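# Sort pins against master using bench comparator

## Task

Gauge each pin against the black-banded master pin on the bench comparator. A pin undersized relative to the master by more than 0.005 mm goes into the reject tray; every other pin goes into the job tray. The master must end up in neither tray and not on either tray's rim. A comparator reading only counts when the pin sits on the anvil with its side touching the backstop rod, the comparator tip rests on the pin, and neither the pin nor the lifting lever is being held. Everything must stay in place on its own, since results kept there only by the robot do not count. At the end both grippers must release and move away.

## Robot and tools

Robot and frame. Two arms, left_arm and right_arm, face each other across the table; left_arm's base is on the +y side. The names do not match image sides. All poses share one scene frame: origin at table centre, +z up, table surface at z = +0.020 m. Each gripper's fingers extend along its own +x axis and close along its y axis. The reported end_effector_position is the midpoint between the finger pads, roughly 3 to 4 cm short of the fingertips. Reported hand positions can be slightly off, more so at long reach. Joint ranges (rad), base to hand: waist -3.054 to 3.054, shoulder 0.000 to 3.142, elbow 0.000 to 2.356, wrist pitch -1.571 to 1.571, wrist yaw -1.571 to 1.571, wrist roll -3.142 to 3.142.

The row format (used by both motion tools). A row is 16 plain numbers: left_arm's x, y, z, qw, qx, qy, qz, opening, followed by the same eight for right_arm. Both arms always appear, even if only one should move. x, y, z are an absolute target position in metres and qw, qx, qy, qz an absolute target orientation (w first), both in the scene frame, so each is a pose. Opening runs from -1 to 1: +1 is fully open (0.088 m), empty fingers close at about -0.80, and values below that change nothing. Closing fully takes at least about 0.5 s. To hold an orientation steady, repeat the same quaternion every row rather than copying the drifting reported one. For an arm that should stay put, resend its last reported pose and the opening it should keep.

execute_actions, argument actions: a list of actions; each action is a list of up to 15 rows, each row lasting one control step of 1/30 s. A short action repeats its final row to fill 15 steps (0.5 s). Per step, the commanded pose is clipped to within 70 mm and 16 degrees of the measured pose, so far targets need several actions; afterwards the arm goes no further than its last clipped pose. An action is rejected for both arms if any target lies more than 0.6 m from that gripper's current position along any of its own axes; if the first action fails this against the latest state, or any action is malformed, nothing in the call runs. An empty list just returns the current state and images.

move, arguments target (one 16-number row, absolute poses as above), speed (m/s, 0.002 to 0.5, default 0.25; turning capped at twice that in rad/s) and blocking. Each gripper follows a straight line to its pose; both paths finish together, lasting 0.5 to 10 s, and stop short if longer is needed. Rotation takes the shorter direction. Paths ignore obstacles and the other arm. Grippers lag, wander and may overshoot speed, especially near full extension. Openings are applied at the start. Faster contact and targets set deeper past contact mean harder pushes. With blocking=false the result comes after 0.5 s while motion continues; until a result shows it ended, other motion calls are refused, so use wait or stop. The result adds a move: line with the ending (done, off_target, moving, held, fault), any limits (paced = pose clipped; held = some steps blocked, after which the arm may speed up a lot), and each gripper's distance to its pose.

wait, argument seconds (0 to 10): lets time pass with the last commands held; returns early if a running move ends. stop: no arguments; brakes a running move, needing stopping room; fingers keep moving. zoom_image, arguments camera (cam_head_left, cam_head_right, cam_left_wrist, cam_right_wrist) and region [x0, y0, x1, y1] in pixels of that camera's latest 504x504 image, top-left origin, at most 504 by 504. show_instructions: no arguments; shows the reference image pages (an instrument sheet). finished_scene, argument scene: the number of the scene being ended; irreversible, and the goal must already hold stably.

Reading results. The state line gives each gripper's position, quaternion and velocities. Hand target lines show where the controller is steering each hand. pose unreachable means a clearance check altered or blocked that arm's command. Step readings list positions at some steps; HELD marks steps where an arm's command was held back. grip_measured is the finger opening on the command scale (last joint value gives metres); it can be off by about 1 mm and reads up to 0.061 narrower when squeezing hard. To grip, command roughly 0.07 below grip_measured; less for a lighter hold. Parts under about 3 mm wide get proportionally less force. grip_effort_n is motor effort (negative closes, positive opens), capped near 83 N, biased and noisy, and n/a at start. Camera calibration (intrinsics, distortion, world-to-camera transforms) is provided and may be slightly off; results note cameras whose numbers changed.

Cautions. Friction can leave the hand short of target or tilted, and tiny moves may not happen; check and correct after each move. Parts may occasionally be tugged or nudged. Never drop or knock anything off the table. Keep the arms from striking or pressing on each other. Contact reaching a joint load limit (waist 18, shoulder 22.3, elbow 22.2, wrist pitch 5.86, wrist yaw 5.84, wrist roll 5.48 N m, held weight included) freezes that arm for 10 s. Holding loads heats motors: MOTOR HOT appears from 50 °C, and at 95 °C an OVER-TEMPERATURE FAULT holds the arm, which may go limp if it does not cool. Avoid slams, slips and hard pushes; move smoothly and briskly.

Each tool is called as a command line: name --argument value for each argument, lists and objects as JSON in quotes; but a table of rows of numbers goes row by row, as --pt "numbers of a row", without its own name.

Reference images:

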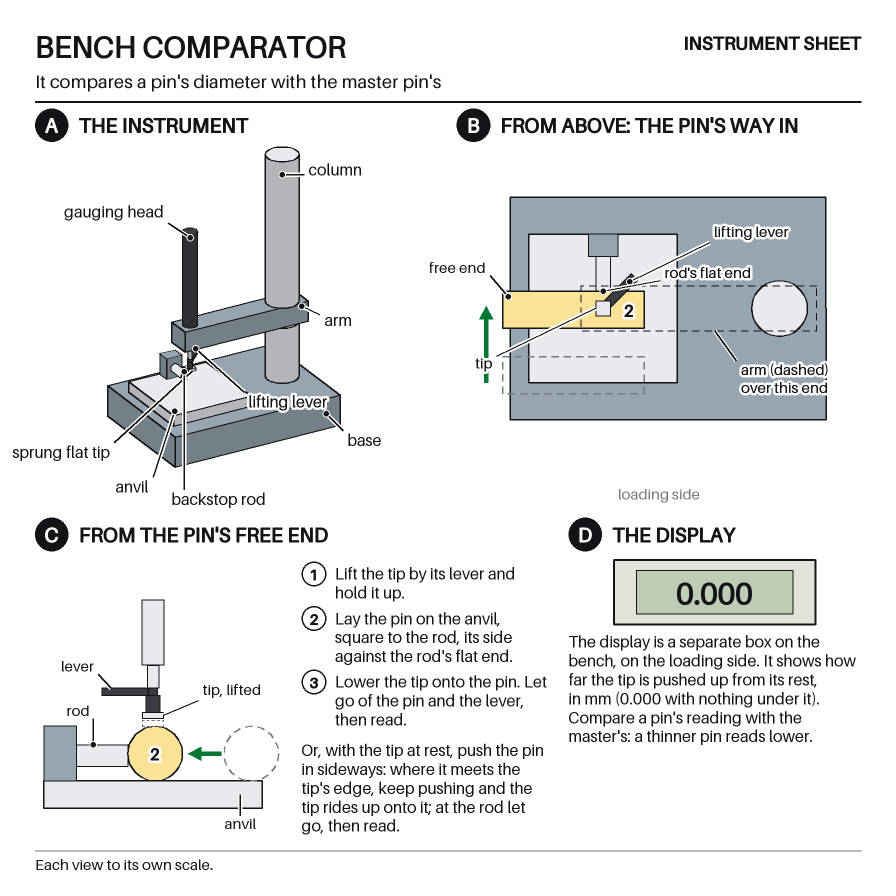

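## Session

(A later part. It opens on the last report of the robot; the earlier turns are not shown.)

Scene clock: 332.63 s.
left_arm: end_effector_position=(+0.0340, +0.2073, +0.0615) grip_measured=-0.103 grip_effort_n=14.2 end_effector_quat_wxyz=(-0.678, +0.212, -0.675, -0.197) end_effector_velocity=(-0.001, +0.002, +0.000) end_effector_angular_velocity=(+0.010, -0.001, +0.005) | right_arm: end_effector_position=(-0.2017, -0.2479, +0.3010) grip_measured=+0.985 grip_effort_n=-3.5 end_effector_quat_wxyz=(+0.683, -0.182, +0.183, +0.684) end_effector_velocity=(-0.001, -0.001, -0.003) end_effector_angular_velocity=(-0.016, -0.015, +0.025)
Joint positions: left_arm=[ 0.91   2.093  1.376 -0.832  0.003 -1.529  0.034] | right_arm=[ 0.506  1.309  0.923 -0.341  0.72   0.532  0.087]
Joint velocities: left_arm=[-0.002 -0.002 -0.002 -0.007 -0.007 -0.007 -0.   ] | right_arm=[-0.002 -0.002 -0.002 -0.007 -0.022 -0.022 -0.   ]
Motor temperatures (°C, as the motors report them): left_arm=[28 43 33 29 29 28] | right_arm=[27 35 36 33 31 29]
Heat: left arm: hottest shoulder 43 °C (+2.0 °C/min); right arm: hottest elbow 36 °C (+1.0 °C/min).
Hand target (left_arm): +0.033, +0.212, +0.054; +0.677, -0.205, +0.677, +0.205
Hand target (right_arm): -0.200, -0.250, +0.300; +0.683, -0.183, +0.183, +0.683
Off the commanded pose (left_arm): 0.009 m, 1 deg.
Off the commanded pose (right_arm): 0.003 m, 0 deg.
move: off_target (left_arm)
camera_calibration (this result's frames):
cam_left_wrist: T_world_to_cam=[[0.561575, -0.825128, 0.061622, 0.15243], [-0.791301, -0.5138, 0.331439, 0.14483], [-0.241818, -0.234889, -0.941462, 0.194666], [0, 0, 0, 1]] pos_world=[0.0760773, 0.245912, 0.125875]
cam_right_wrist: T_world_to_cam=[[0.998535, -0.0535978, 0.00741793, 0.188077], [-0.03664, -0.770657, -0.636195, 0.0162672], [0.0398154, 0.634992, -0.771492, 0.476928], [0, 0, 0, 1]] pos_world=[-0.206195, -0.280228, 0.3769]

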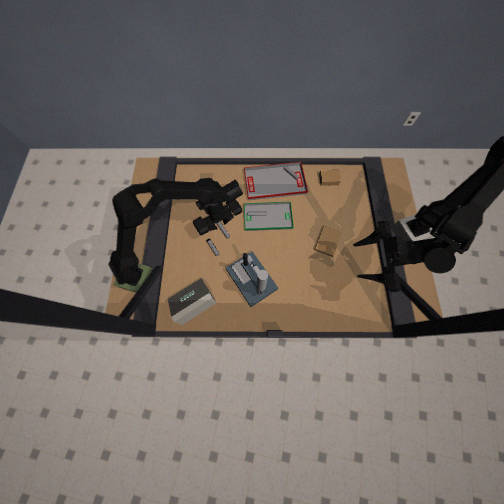

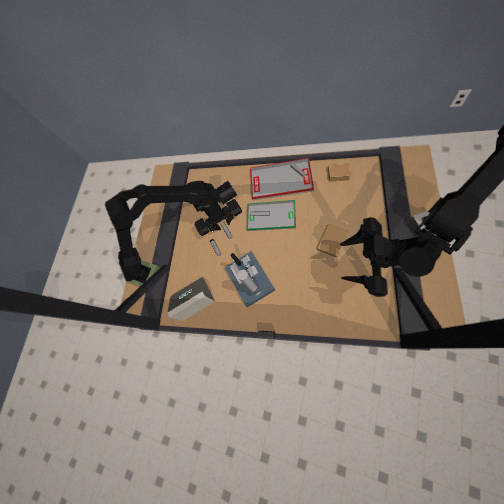

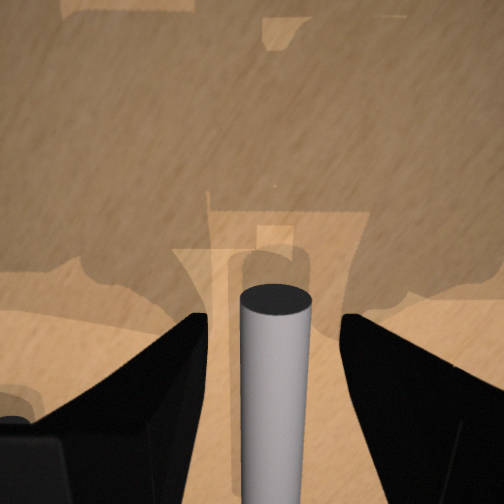

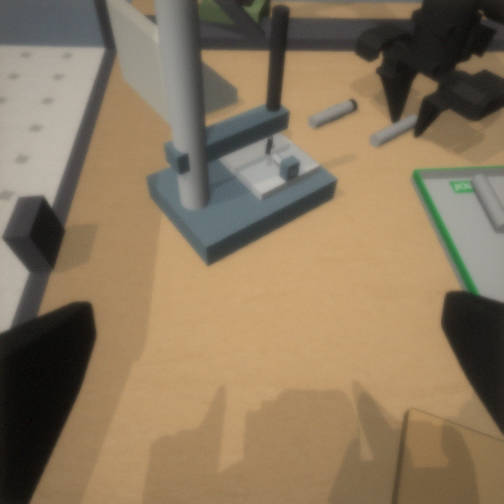

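move --target '[0.034,0.213,0.054,0.6767,-0.205,0.6767,0.205,-0.6,-0.2,-0.25,0.3,0.683,-0.183,0.183,0.683,1]'

move --target '[-0.068,0.189,0.14,0.6767,-0.205,0.6767,0.205,-0.6,-0.2,-0.25,0.3,0.683,-0.183,0.183,0.683,1]' --speed 0.15

move --target '[-0.1428,0.1392,0.13,0.6767,-0.205,0.6767,0.205,-0.6,-0.2,-0.25,0.3,0.683,-0.183,0.183,0.683,1]' --speed 0.15

move --target '[-0.1428,0.1392,0.088,0.6767,-0.205,0.6767,0.205,-0.6,-0.2,-0.25,0.3,0.683,-0.183,0.183,0.683,1]' --speed 0.04

move --target '[-0.126,0.1158,0.095,0.6767,-0.205,0.6767,0.205,-0.6,-0.2,-0.25,0.3,0.683,-0.183,0.183,0.683,1]' --speed 0.02

move --target '[-0.1286,0.1189,0.1015,0.6767,-0.205,0.6767,0.205,-0.1,-0.2,-0.25,0.3,0.683,-0.183,0.183,0.683,1]' --speed 0.02

move --target '[-0.1286,0.1189,0.17,0.6767,-0.205,0.6767,0.205,-0.1,-0.2,-0.25,0.3,0.683,-0.183,0.183,0.683,1]' --speed 0.1

move --target '[-0.263,0.313,0.205,0.6767,-0.205,0.6767,0.205,-0.1,-0.2,-0.25,0.3,0.683,-0.183,0.183,0.683,1]'

Scene clock: 341.37 s.
left_arm: end_effector_position=(+0.0346, +0.2075, +0.0615) grip_measured=-0.518 grip_effort_n=-83.5 end_effector_quat_wxyz=(-0.679, +0.212, -0.675, -0.196) end_effector_velocity=(-0.000, +0.001, +0.001) end_effector_angular_velocity=(+0.006, -0.004, +0.005) | right_arm: end_effector_position=(-0.2017, -0.2479, +0.3010) grip_measured=+0.985 grip_effort_n=-4.0 end_effector_quat_wxyz=(+0.683, -0.182, +0.183, +0.684) end_effector_velocity=(+0.003, -0.001, -0.003) end_effector_angular_velocity=(-0.004, -0.019, -0.004)
Joint positions: left_arm=[ 0.912  2.093  1.376 -0.831  0.003 -1.525  0.014] | right_arm=[ 0.506  1.309  0.923 -0.341  0.72   0.532  0.087]
Joint velocities: left_arm=[-0.002 -0.002  0.002 -0.007 -0.007 -0.007 -0.   ] | right_arm=[-0.002 -0.002 -0.007 -0.007  0.007 -0.007 -0.   ]
Motor temperatures (°C, as the motors report them): left_arm=[28 43 33 29 29 28] | right_arm=[27 35 36 33 31 29]
Heat: left arm: hottest shoulder 43 °C (+1.0 °C/min); right arm: hottest elbow 36 °C (+1.0 °C/min).
Hand target (left_arm): +0.034, +0.213, +0.054; +0.677, -0.205, +0.677, +0.205
Hand target (right_arm): -0.200, -0.250, +0.300; +0.683, -0.183, +0.183, +0.683
Off the commanded pose (left_arm): 0.009 m, 1 deg.
Off the commanded pose (right_arm): 0.003 m, 0 deg.
move: off_target (left_arm)
camera_calibration (this result's frames):
cam_left_wrist: T_world_to_cam=[[0.559653, -0.826375, 0.062392, 0.152559], [-0.792649, -0.511797, 0.331318, 0.145023], [-0.241861, -0.234878, -0.941454, 0.194854], [0, 0, 0, 1]] pos_world=[0.0766996, 0.246061, 0.125879]
cam_right_wrist: T_world_to_cam=[[0.998535, -0.0535978, 0.00741793, 0.188077], [-0.03664, -0.770657, -0.636195, 0.0162672], [0.0398154, 0.634992, -0.771492, 0.476928], [0, 0, 0, 1]] pos_world=[-0.206195, -0.280228, 0.3769]

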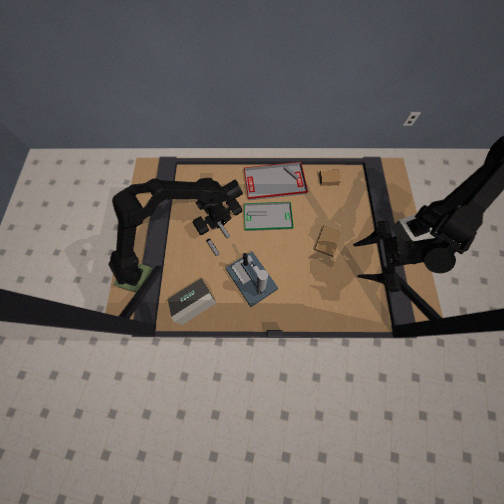

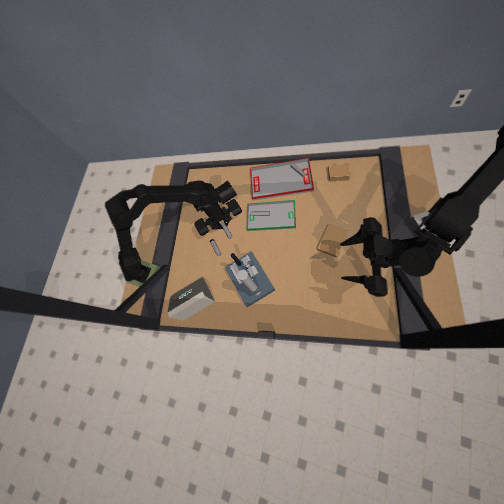

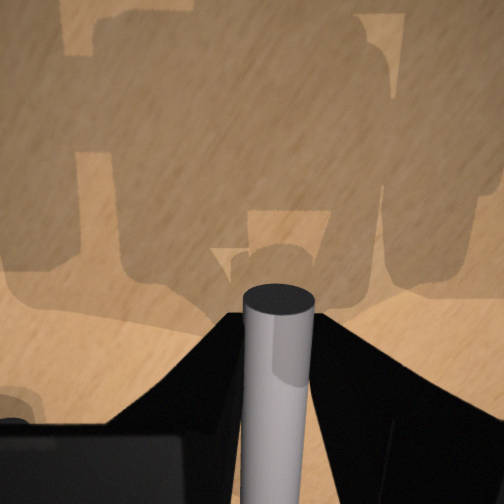

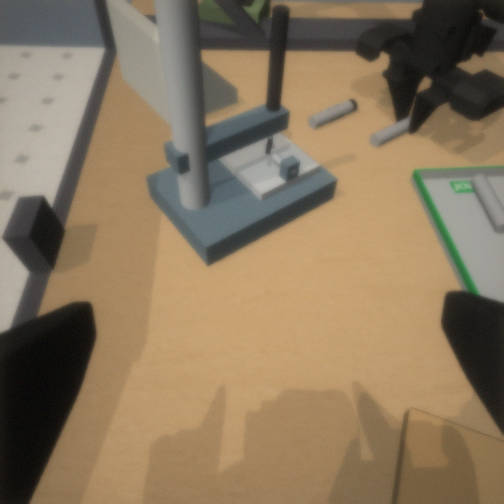

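Scene clock: 342.70 s.
left_arm: end_effector_position=(-0.0673, +0.1920, +0.1327) grip_measured=-0.518 grip_effort_n=-83.5 end_effector_quat_wxyz=(-0.676, +0.197, -0.677, -0.214) end_effector_velocity=(-0.004, +0.001, +0.003) end_effector_angular_velocity=(+0.014, -0.003, -0.005) | right_arm: end_effector_position=(-0.2017, -0.2479, +0.3010) grip_measured=+0.985 grip_effort_n=-3.5 end_effector_quat_wxyz=(+0.683, -0.182, +0.183, +0.684) end_effector_velocity=(+0.000, -0.000, +0.000) end_effector_angular_velocity=(-0.005, -0.018, +0.014)
Joint positions: left_arm=[ 0.643  1.907  1.407 -1.095  0.001 -1.798  0.014] | right_arm=[ 0.506  1.309  0.923 -0.341  0.72   0.532  0.087]
Joint velocities: left_arm=[-0.012 -0.002  0.007 -0.022 -0.007 -0.007  0.   ] | right_arm=[-0.002 -0.002  0.002 -0.007 -0.007 -0.022  0.   ]
Motor temperatures (°C, as the motors report them): left_arm=[28 43 33 29 29 28] | right_arm=[27 35 36 34 31 29]
Heat: left arm: hottest shoulder 43 °C (+0.0 °C/min); right arm: hottest elbow 36 °C (+1.0 °C/min).
Hand target (left_arm): -0.067, +0.188, +0.140; +0.678, -0.204, +0.675, +0.206
Hand target (right_arm): -0.200, -0.250, +0.300; +0.683, -0.183, +0.183, +0.683
Off the commanded pose (left_arm): 0.008 m, 1 deg.
Off the commanded pose (right_arm): 0.003 m, 0 deg.
move: done
camera_calibration (this result's frames):
cam_left_wrist: T_world_to_cam=[[0.563973, -0.82564, 0.0159001, 0.198679], [-0.78378, -0.529118, 0.32515, 0.0374175], [-0.260044, -0.195838, -0.945529, 0.22539], [0, 0, 0, 1]] pos_world=[-0.0241111, 0.227976, 0.197788]
cam_right_wrist: T_world_to_cam=[[0.998535, -0.0535978, 0.00741793, 0.188077], [-0.03664, -0.770657, -0.636195, 0.0162672], [0.0398154, 0.634992, -0.771492, 0.476928], [0, 0, 0, 1]] pos_world=[-0.206195, -0.280228, 0.3769]

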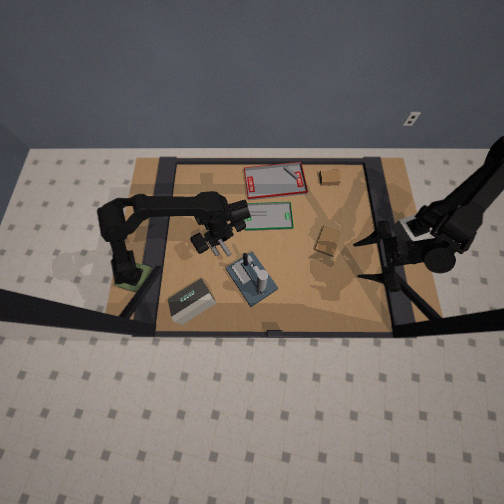

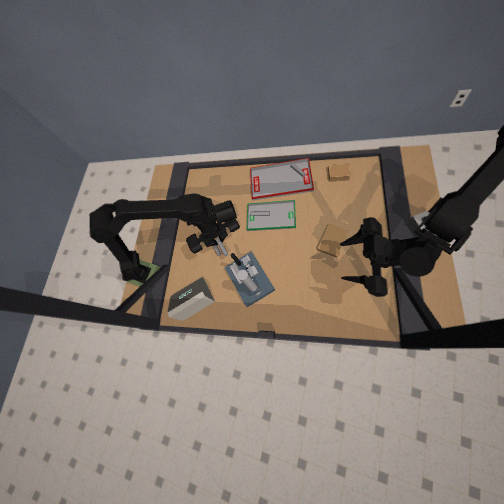

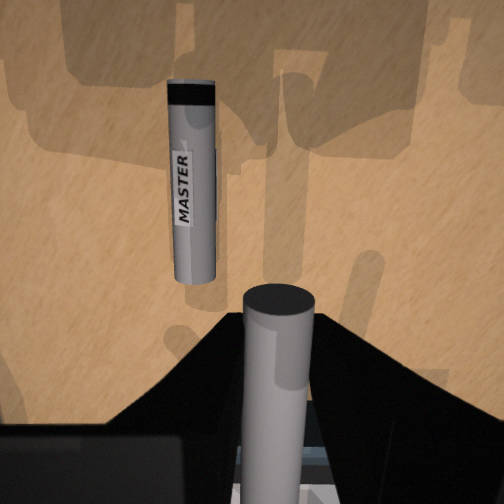

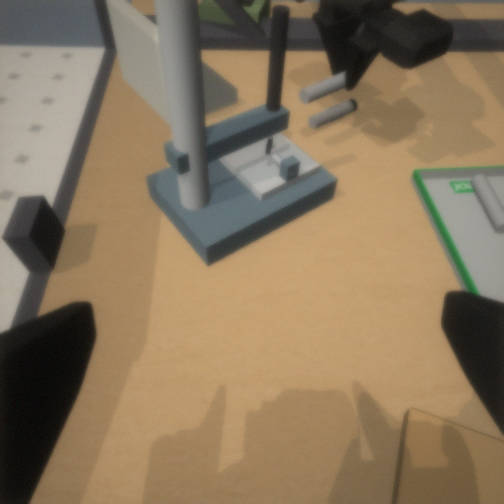

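Scene clock: 343.77 s.
left_arm: end_effector_position=(-0.1413, +0.1424, +0.1297) grip_measured=-0.518 grip_effort_n=-83.5 end_effector_quat_wxyz=(-0.677, +0.204, -0.677, -0.206) end_effector_velocity=(+0.000, +0.000, +0.003) end_effector_angular_velocity=(+0.008, -0.006, +0.020) | right_arm: end_effector_position=(-0.2017, -0.2479, +0.3010) grip_measured=+0.985 grip_effort_n=-3.0 end_effector_quat_wxyz=(+0.683, -0.182, +0.183, +0.684) end_effector_velocity=(+0.001, -0.001, -0.006) end_effector_angular_velocity=(-0.028, -0.030, +0.020)
Joint positions: left_arm=[ 0.41   2.006  1.534 -1.103  0.001 -2.03   0.014] | right_arm=[ 0.506  1.309  0.923 -0.341  0.72   0.532  0.087]
Joint velocities: left_arm=[-0.002  0.002  0.017 -0.022 -0.007 -0.022 -0.   ] | right_arm=[-0.007  0.002 -0.002 -0.022 -0.022 -0.022 -0.   ]
Motor temperatures (°C, as the motors report them): left_arm=[28 43 33 29 29 28] | right_arm=[27 35 36 34 31 29]
Heat: left arm: hottest shoulder 43 °C (+0.0 °C/min); right arm: hottest elbow 36 °C (+1.0 °C/min).
Hand target (left_arm): -0.142, +0.139, +0.130; +0.678, -0.205, +0.675, +0.206
Hand target (right_arm): -0.200, -0.250, +0.300; +0.683, -0.183, +0.183, +0.683
Off the commanded pose (left_arm): 0.004 m, 0 deg.
Off the commanded pose (right_arm): 0.003 m, 0 deg.
move: done
camera_calibration (this result's frames):
cam_left_wrist: T_world_to_cam=[[0.563128, -0.825599, 0.0356812, 0.196752], [-0.786797, -0.522459, 0.328613, -0.047625], [-0.252661, -0.213125, -0.94379, 0.196882], [0, 0, 0, 1]] pos_world=[-0.0985232, 0.179516, 0.194445]
cam_right_wrist: T_world_to_cam=[[0.998535, -0.0535978, 0.00741793, 0.188077], [-0.03664, -0.770657, -0.636195, 0.0162672], [0.0398154, 0.634992, -0.771492, 0.476928], [0, 0, 0, 1]] pos_world=[-0.206195, -0.280228, 0.3769]

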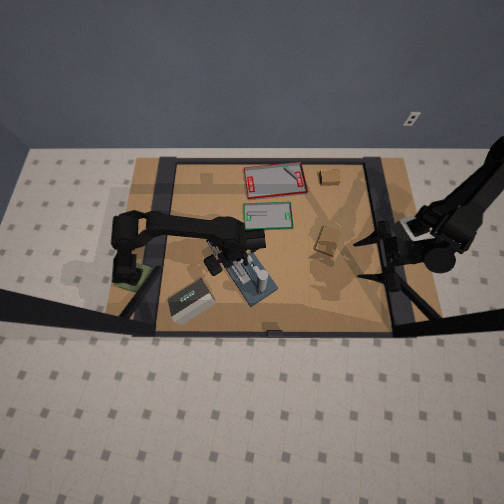

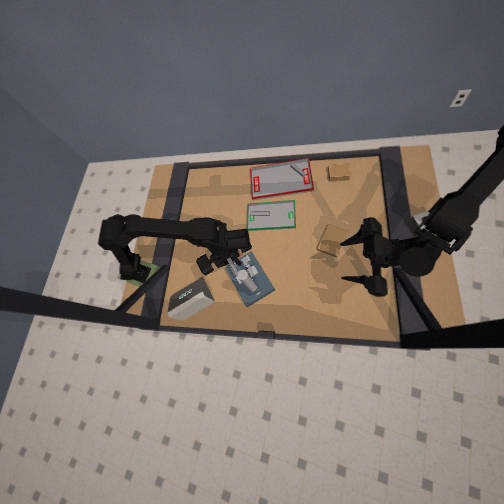

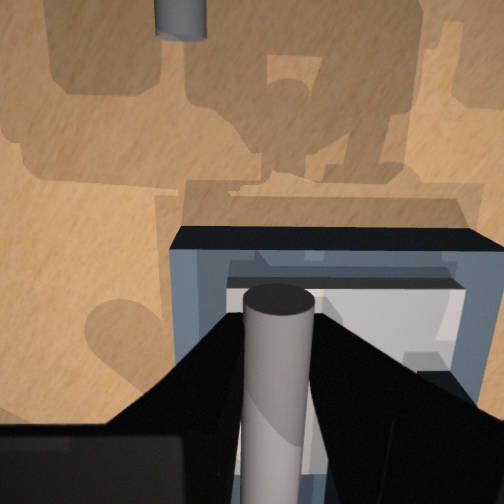

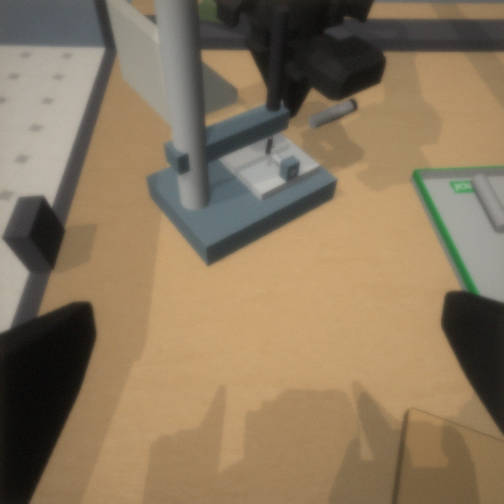

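Scene clock: 345.03 s.
left_arm: end_effector_position=(-0.1406, +0.1383, +0.0998) grip_measured=-0.518 grip_effort_n=-83.5 end_effector_quat_wxyz=(-0.676, +0.211, -0.677, -0.200) end_effector_velocity=(+0.000, -0.001, -0.002) end_effector_angular_velocity=(-0.011, -0.009, +0.005) | right_arm: end_effector_position=(-0.2017, -0.2479, +0.3010) grip_measured=+0.985 grip_effort_n=-3.5 end_effector_quat_wxyz=(+0.683, -0.182, +0.183, +0.684) end_effector_velocity=(+0.002, +0.000, +0.001) end_effector_angular_velocity=(+0.002, +0.001, -0.012)
Joint positions: left_arm=[ 0.41   2.038  1.457 -0.974  0.    -2.032  0.014] | right_arm=[ 0.506  1.309  0.923 -0.341  0.72   0.532  0.087]
Joint velocities: left_arm=[-0.002 -0.002 -0.012  0.022 -0.007 -0.007 -0.   ] | right_arm=[-0.002 -0.002  0.002 -0.007  0.007  0.007 -0.   ]
Motor temperatures (°C, as the motors report them): left_arm=[28 43 33 29 29 28] | right_arm=[27 35 36 34 31 29]
Heat: left arm: hottest shoulder 43 °C (+0.0 °C/min); right arm: hottest elbow 36 °C (+1.0 °C/min).
Hand target (left_arm): -0.143, +0.140, +0.088; +0.677, -0.205, +0.677, +0.205
Hand target (right_arm): -0.200, -0.250, +0.300; +0.683, -0.183, +0.183, +0.683
Off the commanded pose (left_arm): 0.012 m, 1 deg.
Off the commanded pose (right_arm): 0.003 m, 0 deg.
move: off_target (left_arm)
camera_calibration (this result's frames):
cam_left_wrist: T_world_to_cam=[[0.564872, -0.823431, 0.053682, 0.192255], [-0.786701, -0.517757, 0.336197, -0.0408027], [-0.249041, -0.23214, -0.94026, 0.170733], [0, 0, 0, 1]] pos_world=[-0.0981792, 0.176817, 0.163931]
cam_right_wrist: T_world_to_cam=[[0.998535, -0.0535978, 0.00741793, 0.188077], [-0.03664, -0.770657, -0.636195, 0.0162672], [0.0398154, 0.634992, -0.771492, 0.476928], [0, 0, 0, 1]] pos_world=[-0.206195, -0.280228, 0.3769]

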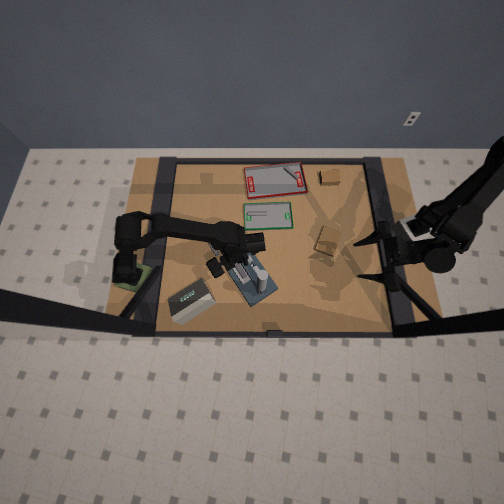

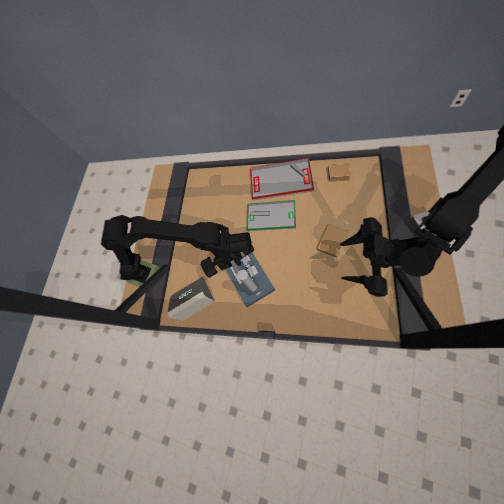

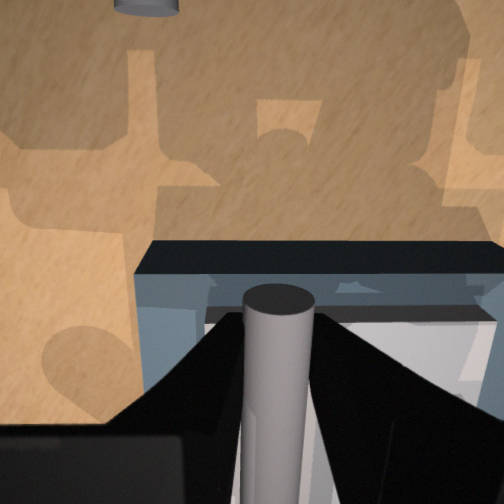

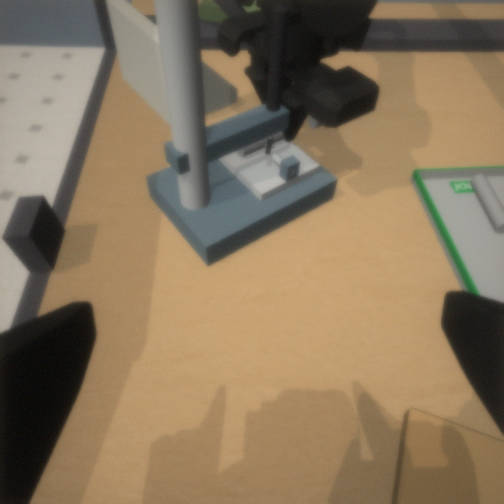

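Scene clock: 346.73 s.
left_arm: end_effector_position=(-0.1281, +0.1187, +0.1018) grip_measured=-0.518 grip_effort_n=-83.5 end_effector_quat_wxyz=(-0.677, +0.207, -0.678, -0.201) end_effector_velocity=(-0.001, +0.004, -0.000) end_effector_angular_velocity=(+0.023, -0.004, +0.005) | right_arm: end_effector_position=(-0.2017, -0.2479, +0.3010) grip_measured=+0.985 grip_effort_n=-3.5 end_effector_quat_wxyz=(+0.683, -0.182, +0.183, +0.684) end_effector_velocity=(+0.002, -0.002, -0.000) end_effector_angular_velocity=(-0.012, -0.013, +0.007)
Joint positions: left_arm=[ 0.435  2.12   1.591 -1.035  0.    -2.002  0.014] | right_arm=[ 0.506  1.309  0.923 -0.341  0.72   0.532  0.087]
Joint velocities: left_arm=[-0.002  0.002  0.002 -0.022 -0.007 -0.007 -0.   ] | right_arm=[-0.002 -0.007  0.002 -0.022 -0.007 -0.007 -0.   ]
Motor temperatures (°C, as the motors report them): left_arm=[28 43 33 29 29 28] | right_arm=[27 35 36 34 31 29]
Heat: left arm: hottest shoulder 43 °C (+0.0 °C/min); right arm: hottest elbow 36 °C (+1.0 °C/min).
Hand target (left_arm): -0.126, +0.116, +0.095; +0.677, -0.205, +0.677, +0.205
Hand target (right_arm): -0.200, -0.250, +0.300; +0.683, -0.183, +0.183, +0.683
Off the commanded pose (left_arm): 0.008 m, 0 deg.
Off the commanded pose (right_arm): 0.003 m, 0 deg.
move: done
camera_calibration (this result's frames):
cam_left_wrist: T_world_to_cam=[[0.560207, -0.827065, 0.0461559, 0.169548], [-0.789256, -0.516022, 0.33286, -0.0419519], [-0.251479, -0.222899, -0.941846, 0.169919], [0, 0, 0, 1]] pos_world=[-0.085362, 0.156454, 0.166176]
cam_right_wrist: T_world_to_cam=[[0.998535, -0.0535978, 0.00741793, 0.188077], [-0.03664, -0.770657, -0.636195, 0.0162672], [0.0398154, 0.634992, -0.771492, 0.476928], [0, 0, 0, 1]] pos_world=[-0.206195, -0.280228, 0.3769]

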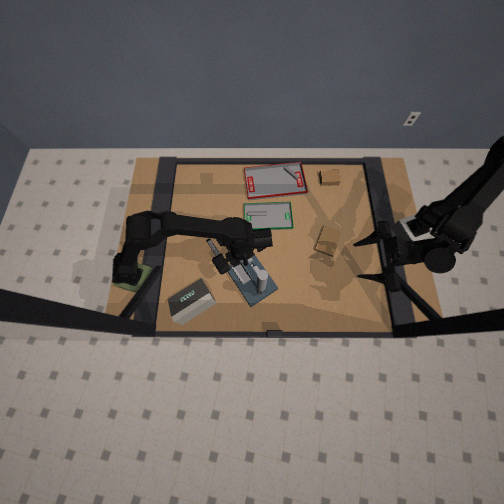

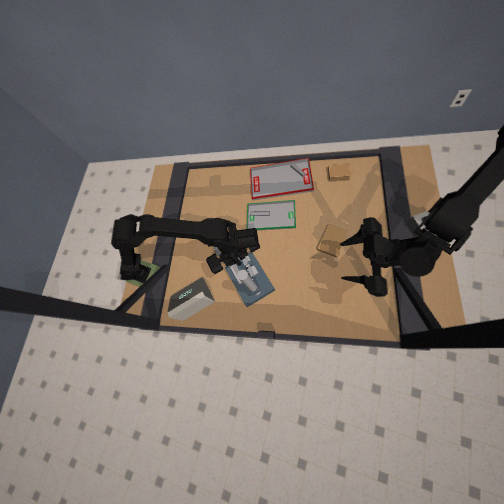

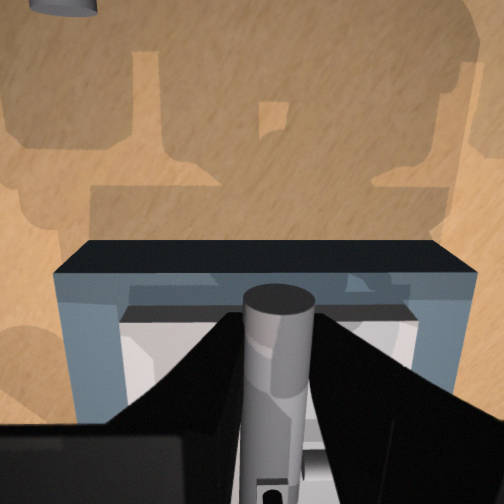

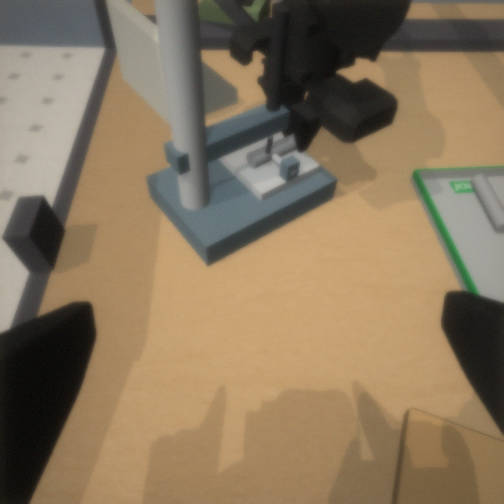

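Scene clock: 347.43 s.
left_arm: end_effector_position=(-0.1283, +0.1202, +0.1018) grip_measured=-0.105 grip_effort_n=14.2 end_effector_quat_wxyz=(-0.677, +0.205, -0.677, -0.204) end_effector_velocity=(+0.002, +0.004, -0.001) end_effector_angular_velocity=(+0.013, -0.005, +0.010) | right_arm: end_effector_position=(-0.2017, -0.2479, +0.3010) grip_measured=+0.985 grip_effort_n=-3.0 end_effector_quat_wxyz=(+0.683, -0.182, +0.183, +0.684) end_effector_velocity=(-0.003, -0.001, -0.002) end_effector_angular_velocity=(-0.016, -0.002, +0.023)
Joint positions: left_arm=[ 0.435  2.12   1.591 -1.041  0.    -2.004  0.034] | right_arm=[ 0.506  1.309  0.923 -0.341  0.72   0.532  0.087]
Joint velocities: left_arm=[ 0.002 -0.002 -0.007 -0.007 -0.007 -0.007  0.001] | right_arm=[ 0.002  0.002  0.002 -0.007 -0.022 -0.007 -0.   ]
Motor temperatures (°C, as the motors report them): left_arm=[28 43 33 29 29 28] | right_arm=[27 35 36 34 31 29]
Heat: left arm: hottest shoulder 43 °C (+0.0 °C/min); right arm: hottest elbow 36 °C (+0.0 °C/min).
Hand target (left_arm): -0.129, +0.119, +0.102; +0.677, -0.205, +0.677, +0.205
Hand target (right_arm): -0.200, -0.250, +0.300; +0.683, -0.183, +0.183, +0.683
Off the commanded pose (left_arm): 0.001 m, 0 deg.
Off the commanded pose (right_arm): 0.003 m, 0 deg.
move: done
camera_calibration (this result's frames):
cam_left_wrist: T_world_to_cam=[[0.56183, -0.826288, 0.0399514, 0.171648], [-0.787917, -0.519775, 0.330183, -0.0404718], [-0.252061, -0.216985, -0.943071, 0.169524], [0, 0, 0, 1]] pos_world=[-0.0855951, 0.157579, 0.166379]
cam_right_wrist: T_world_to_cam=[[0.998535, -0.0535978, 0.00741793, 0.188077], [-0.03664, -0.770657, -0.636195, 0.0162672], [0.0398154, 0.634992, -0.771492, 0.476928], [0, 0, 0, 1]] pos_world=[-0.206195, -0.280228, 0.3769]

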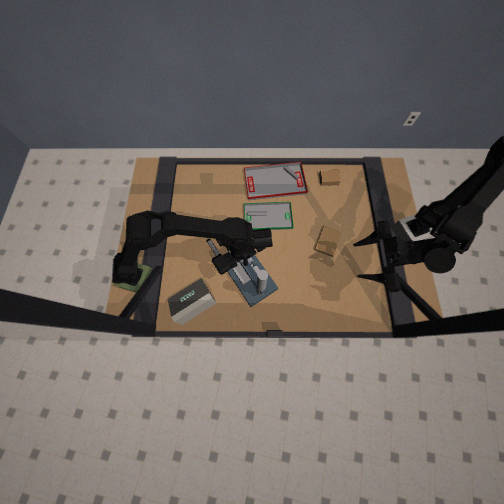

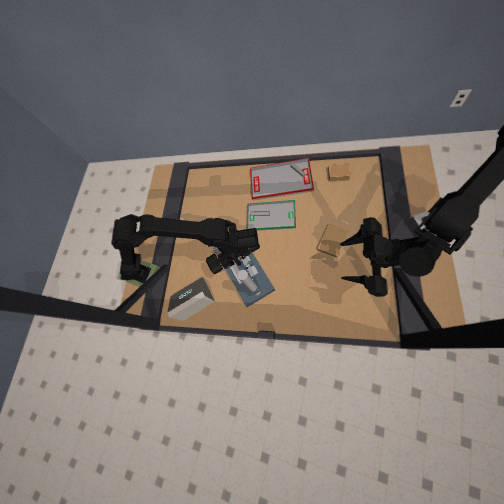

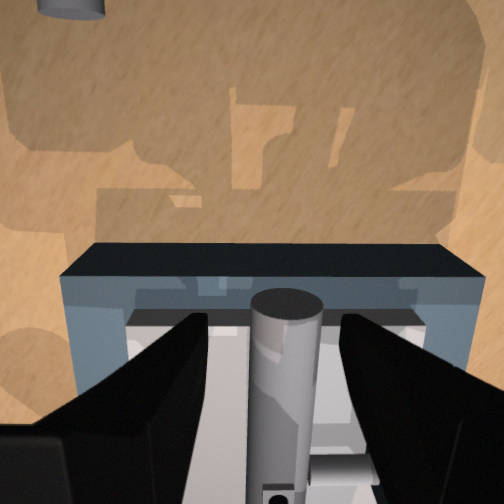

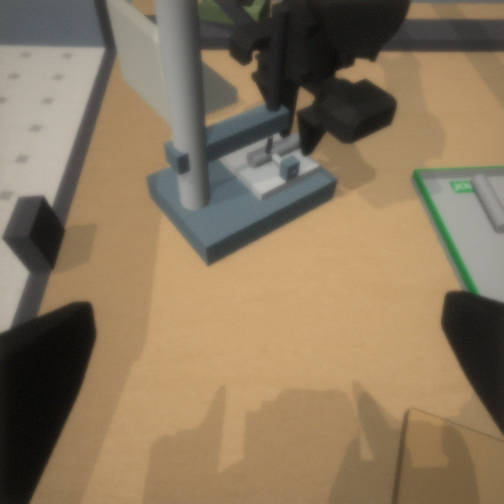

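Scene clock: 348.60 s.
left_arm: end_effector_position=(-0.1284, +0.1205, +0.1650) grip_measured=-0.103 grip_effort_n=14.2 end_effector_quat_wxyz=(-0.677, +0.200, -0.676, -0.209) end_effector_velocity=(-0.002, +0.002, +0.004) end_effector_angular_velocity=(+0.006, +0.008, +0.005) | right_arm: end_effector_position=(-0.2017, -0.2479, +0.3010) grip_measured=+0.985 grip_effort_n=-3.5 end_effector_quat_wxyz=(+0.683, -0.182, +0.183, +0.684) end_effector_velocity=(-0.000, +0.000, +0.000) end_effector_angular_velocity=(+0.001, -0.010, +0.014)
Joint positions: left_arm=[ 0.435  2.088  1.797 -1.293  0.    -2.004  0.034] | right_arm=[ 0.506  1.309  0.923 -0.341  0.72   0.532  0.087]
Joint velocities: left_arm=[-0.002 -0.002  0.012 -0.022  0.007 -0.007 -0.   ] | right_arm=[-0.002 -0.002 -0.002  0.007 -0.007 -0.022  0.   ]
Motor temperatures (°C, as the motors report them): left_arm=[28 43 33 29 29 28] | right_arm=[27 35 36 34 31 29]
Heat: left arm: hottest shoulder 43 °C (+0.0 °C/min); right arm: hottest elbow 36 °C (+0.0 °C/min).
Hand target (left_arm): -0.129, +0.119, +0.170; +0.677, -0.205, +0.677, +0.205
Hand target (right_arm): -0.200, -0.250, +0.300; +0.683, -0.183, +0.183, +0.683
Off the commanded pose (left_arm): 0.005 m, 1 deg.
Off the commanded pose (right_arm): 0.003 m, 0 deg.
move: done
camera_calibration (this result's frames):
cam_left_wrist: T_world_to_cam=[[0.562218, -0.826542, 0.0272082, 0.171547], [-0.787009, -0.524642, 0.324603, -0.0596323], [-0.254024, -0.203911, -0.945459, 0.227804], [0, 0, 0, 1]] pos_world=[-0.0855102, 0.156957, 0.230069]
cam_right_wrist: T_world_to_cam=[[0.998535, -0.0535978, 0.00741793, 0.188077], [-0.03664, -0.770657, -0.636195, 0.0162672], [0.0398154, 0.634992, -0.771492, 0.476928], [0, 0, 0, 1]] pos_world=[-0.206195, -0.280228, 0.3769]

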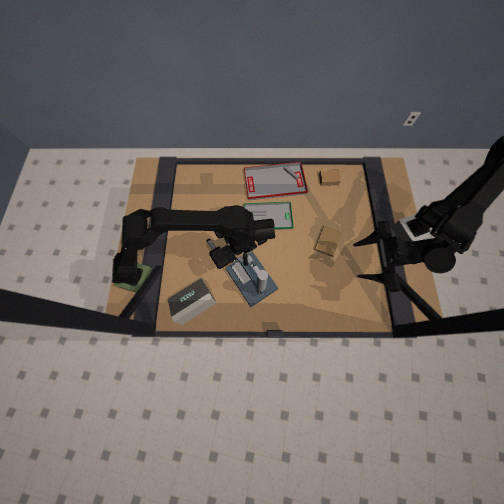

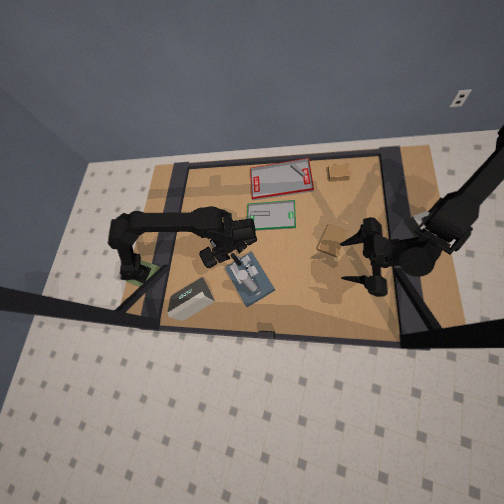

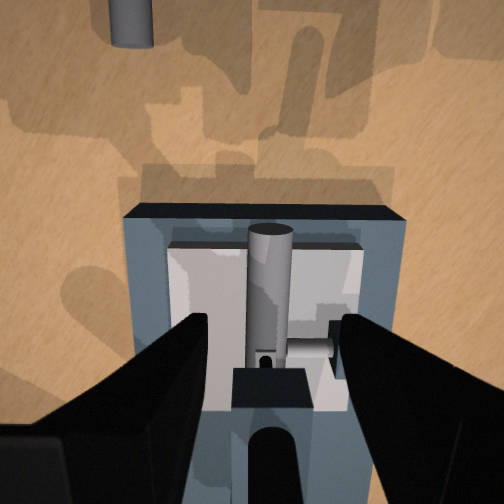

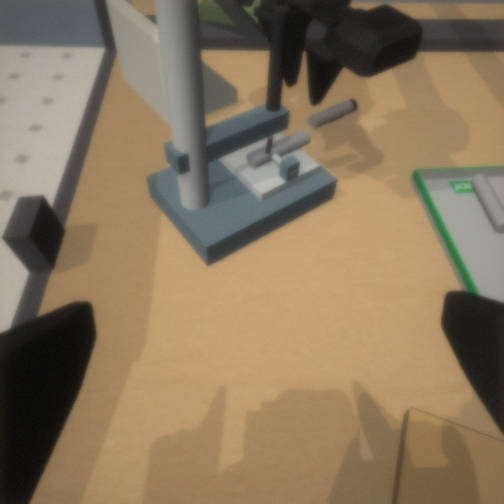

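Scene clock: 350.20 s.
left_arm: end_effector_position=(-0.2643, +0.3084, +0.2076) grip_measured=-0.103 grip_effort_n=14.2 end_effector_quat_wxyz=(-0.677, +0.207, -0.677, -0.203) end_effector_velocity=(-0.001, +0.003, +0.001) end_effector_angular_velocity=(-0.000, -0.008, +0.010) | right_arm: end_effector_position=(-0.2017, -0.2479, +0.3010) grip_measured=+0.985 grip_effort_n=-3.0 end_effector_quat_wxyz=(+0.683, -0.182, +0.183, +0.684) end_effector_velocity=(-0.001, -0.001, -0.003) end_effector_angular_velocity=(-0.016, -0.002, +0.018)
Joint positions: left_arm=[-0.067  1.368  1.13  -1.329 -0.003 -2.508  0.034] | right_arm=[ 0.506  1.309  0.923 -0.341  0.72   0.532  0.087]
Joint velocities: left_arm=[-0.012 -0.007 -0.002 -0.007 -0.007 -0.022 -0.   ] | right_arm=[-0.002 -0.002 -0.002 -0.007 -0.022 -0.007 -0.   ]
Motor temperatures (°C, as the motors report them): left_arm=[28 43 33 29 29 28] | right_arm=[27 35 36 34 31 29]
Heat: left arm: hottest shoulder 43 °C (+0.0 °C/min); right arm: hottest elbow 36 °C (+0.0 °C/min).
Hand target (left_arm): -0.264, +0.312, +0.206; +0.679, -0.205, +0.674, +0.205
Hand target (right_arm): -0.200, -0.250, +0.300; +0.683, -0.183, +0.183, +0.683
Off the commanded pose (left_arm): 0.005 m, 0 deg.
Off the commanded pose (right_arm): 0.003 m, 0 deg.
move: done
camera_calibration (this result's frames):
cam_left_wrist: T_world_to_cam=[[0.563023, -0.82525, 0.0443596, 0.398378], [-0.787694, -0.51961, 0.330974, -0.0848375], [-0.250087, -0.221288, -0.942597, 0.277643], [0, 0, 0, 1]] pos_world=[-0.221687, 0.346118, 0.272113]
cam_right_wrist: T_world_to_cam=[[0.998535, -0.0535978, 0.00741793, 0.188077], [-0.03664, -0.770657, -0.636195, 0.0162672], [0.0398154, 0.634992, -0.771492, 0.476928], [0, 0, 0, 1]] pos_world=[-0.206195, -0.280228, 0.3769]

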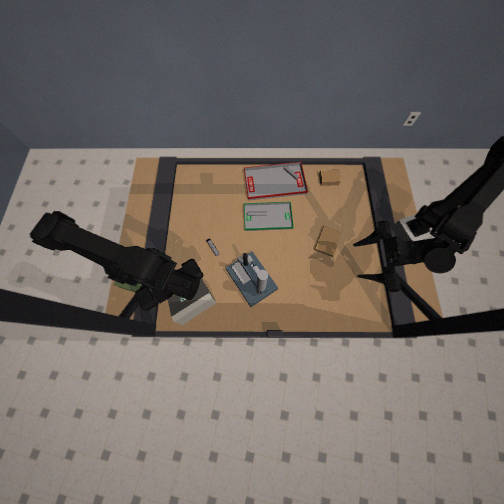

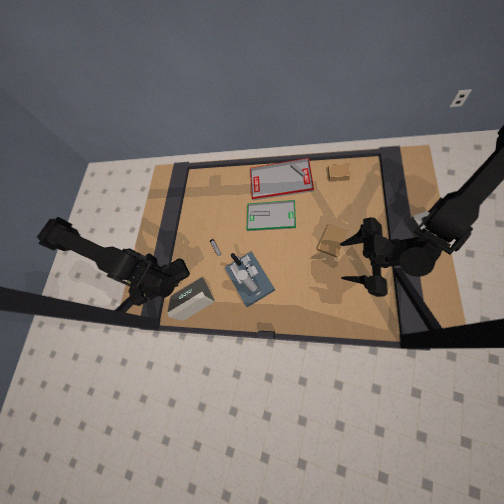

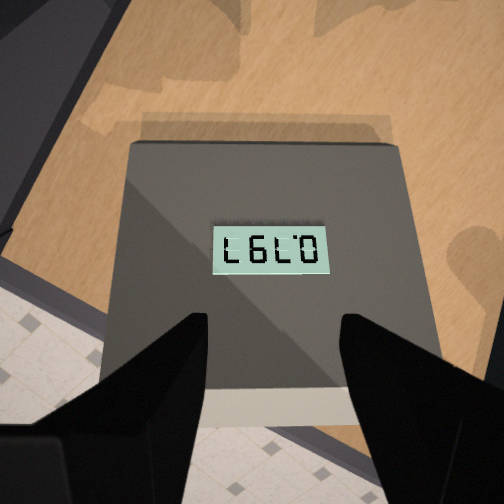

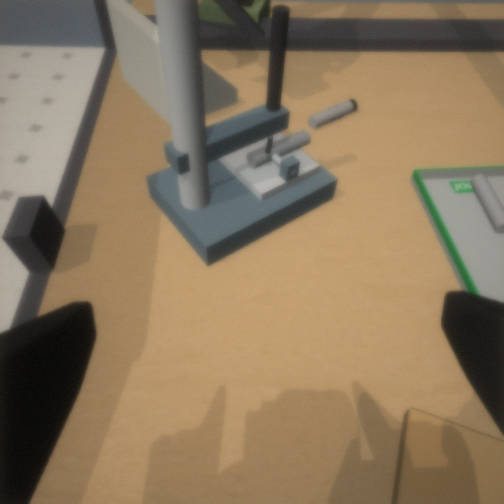

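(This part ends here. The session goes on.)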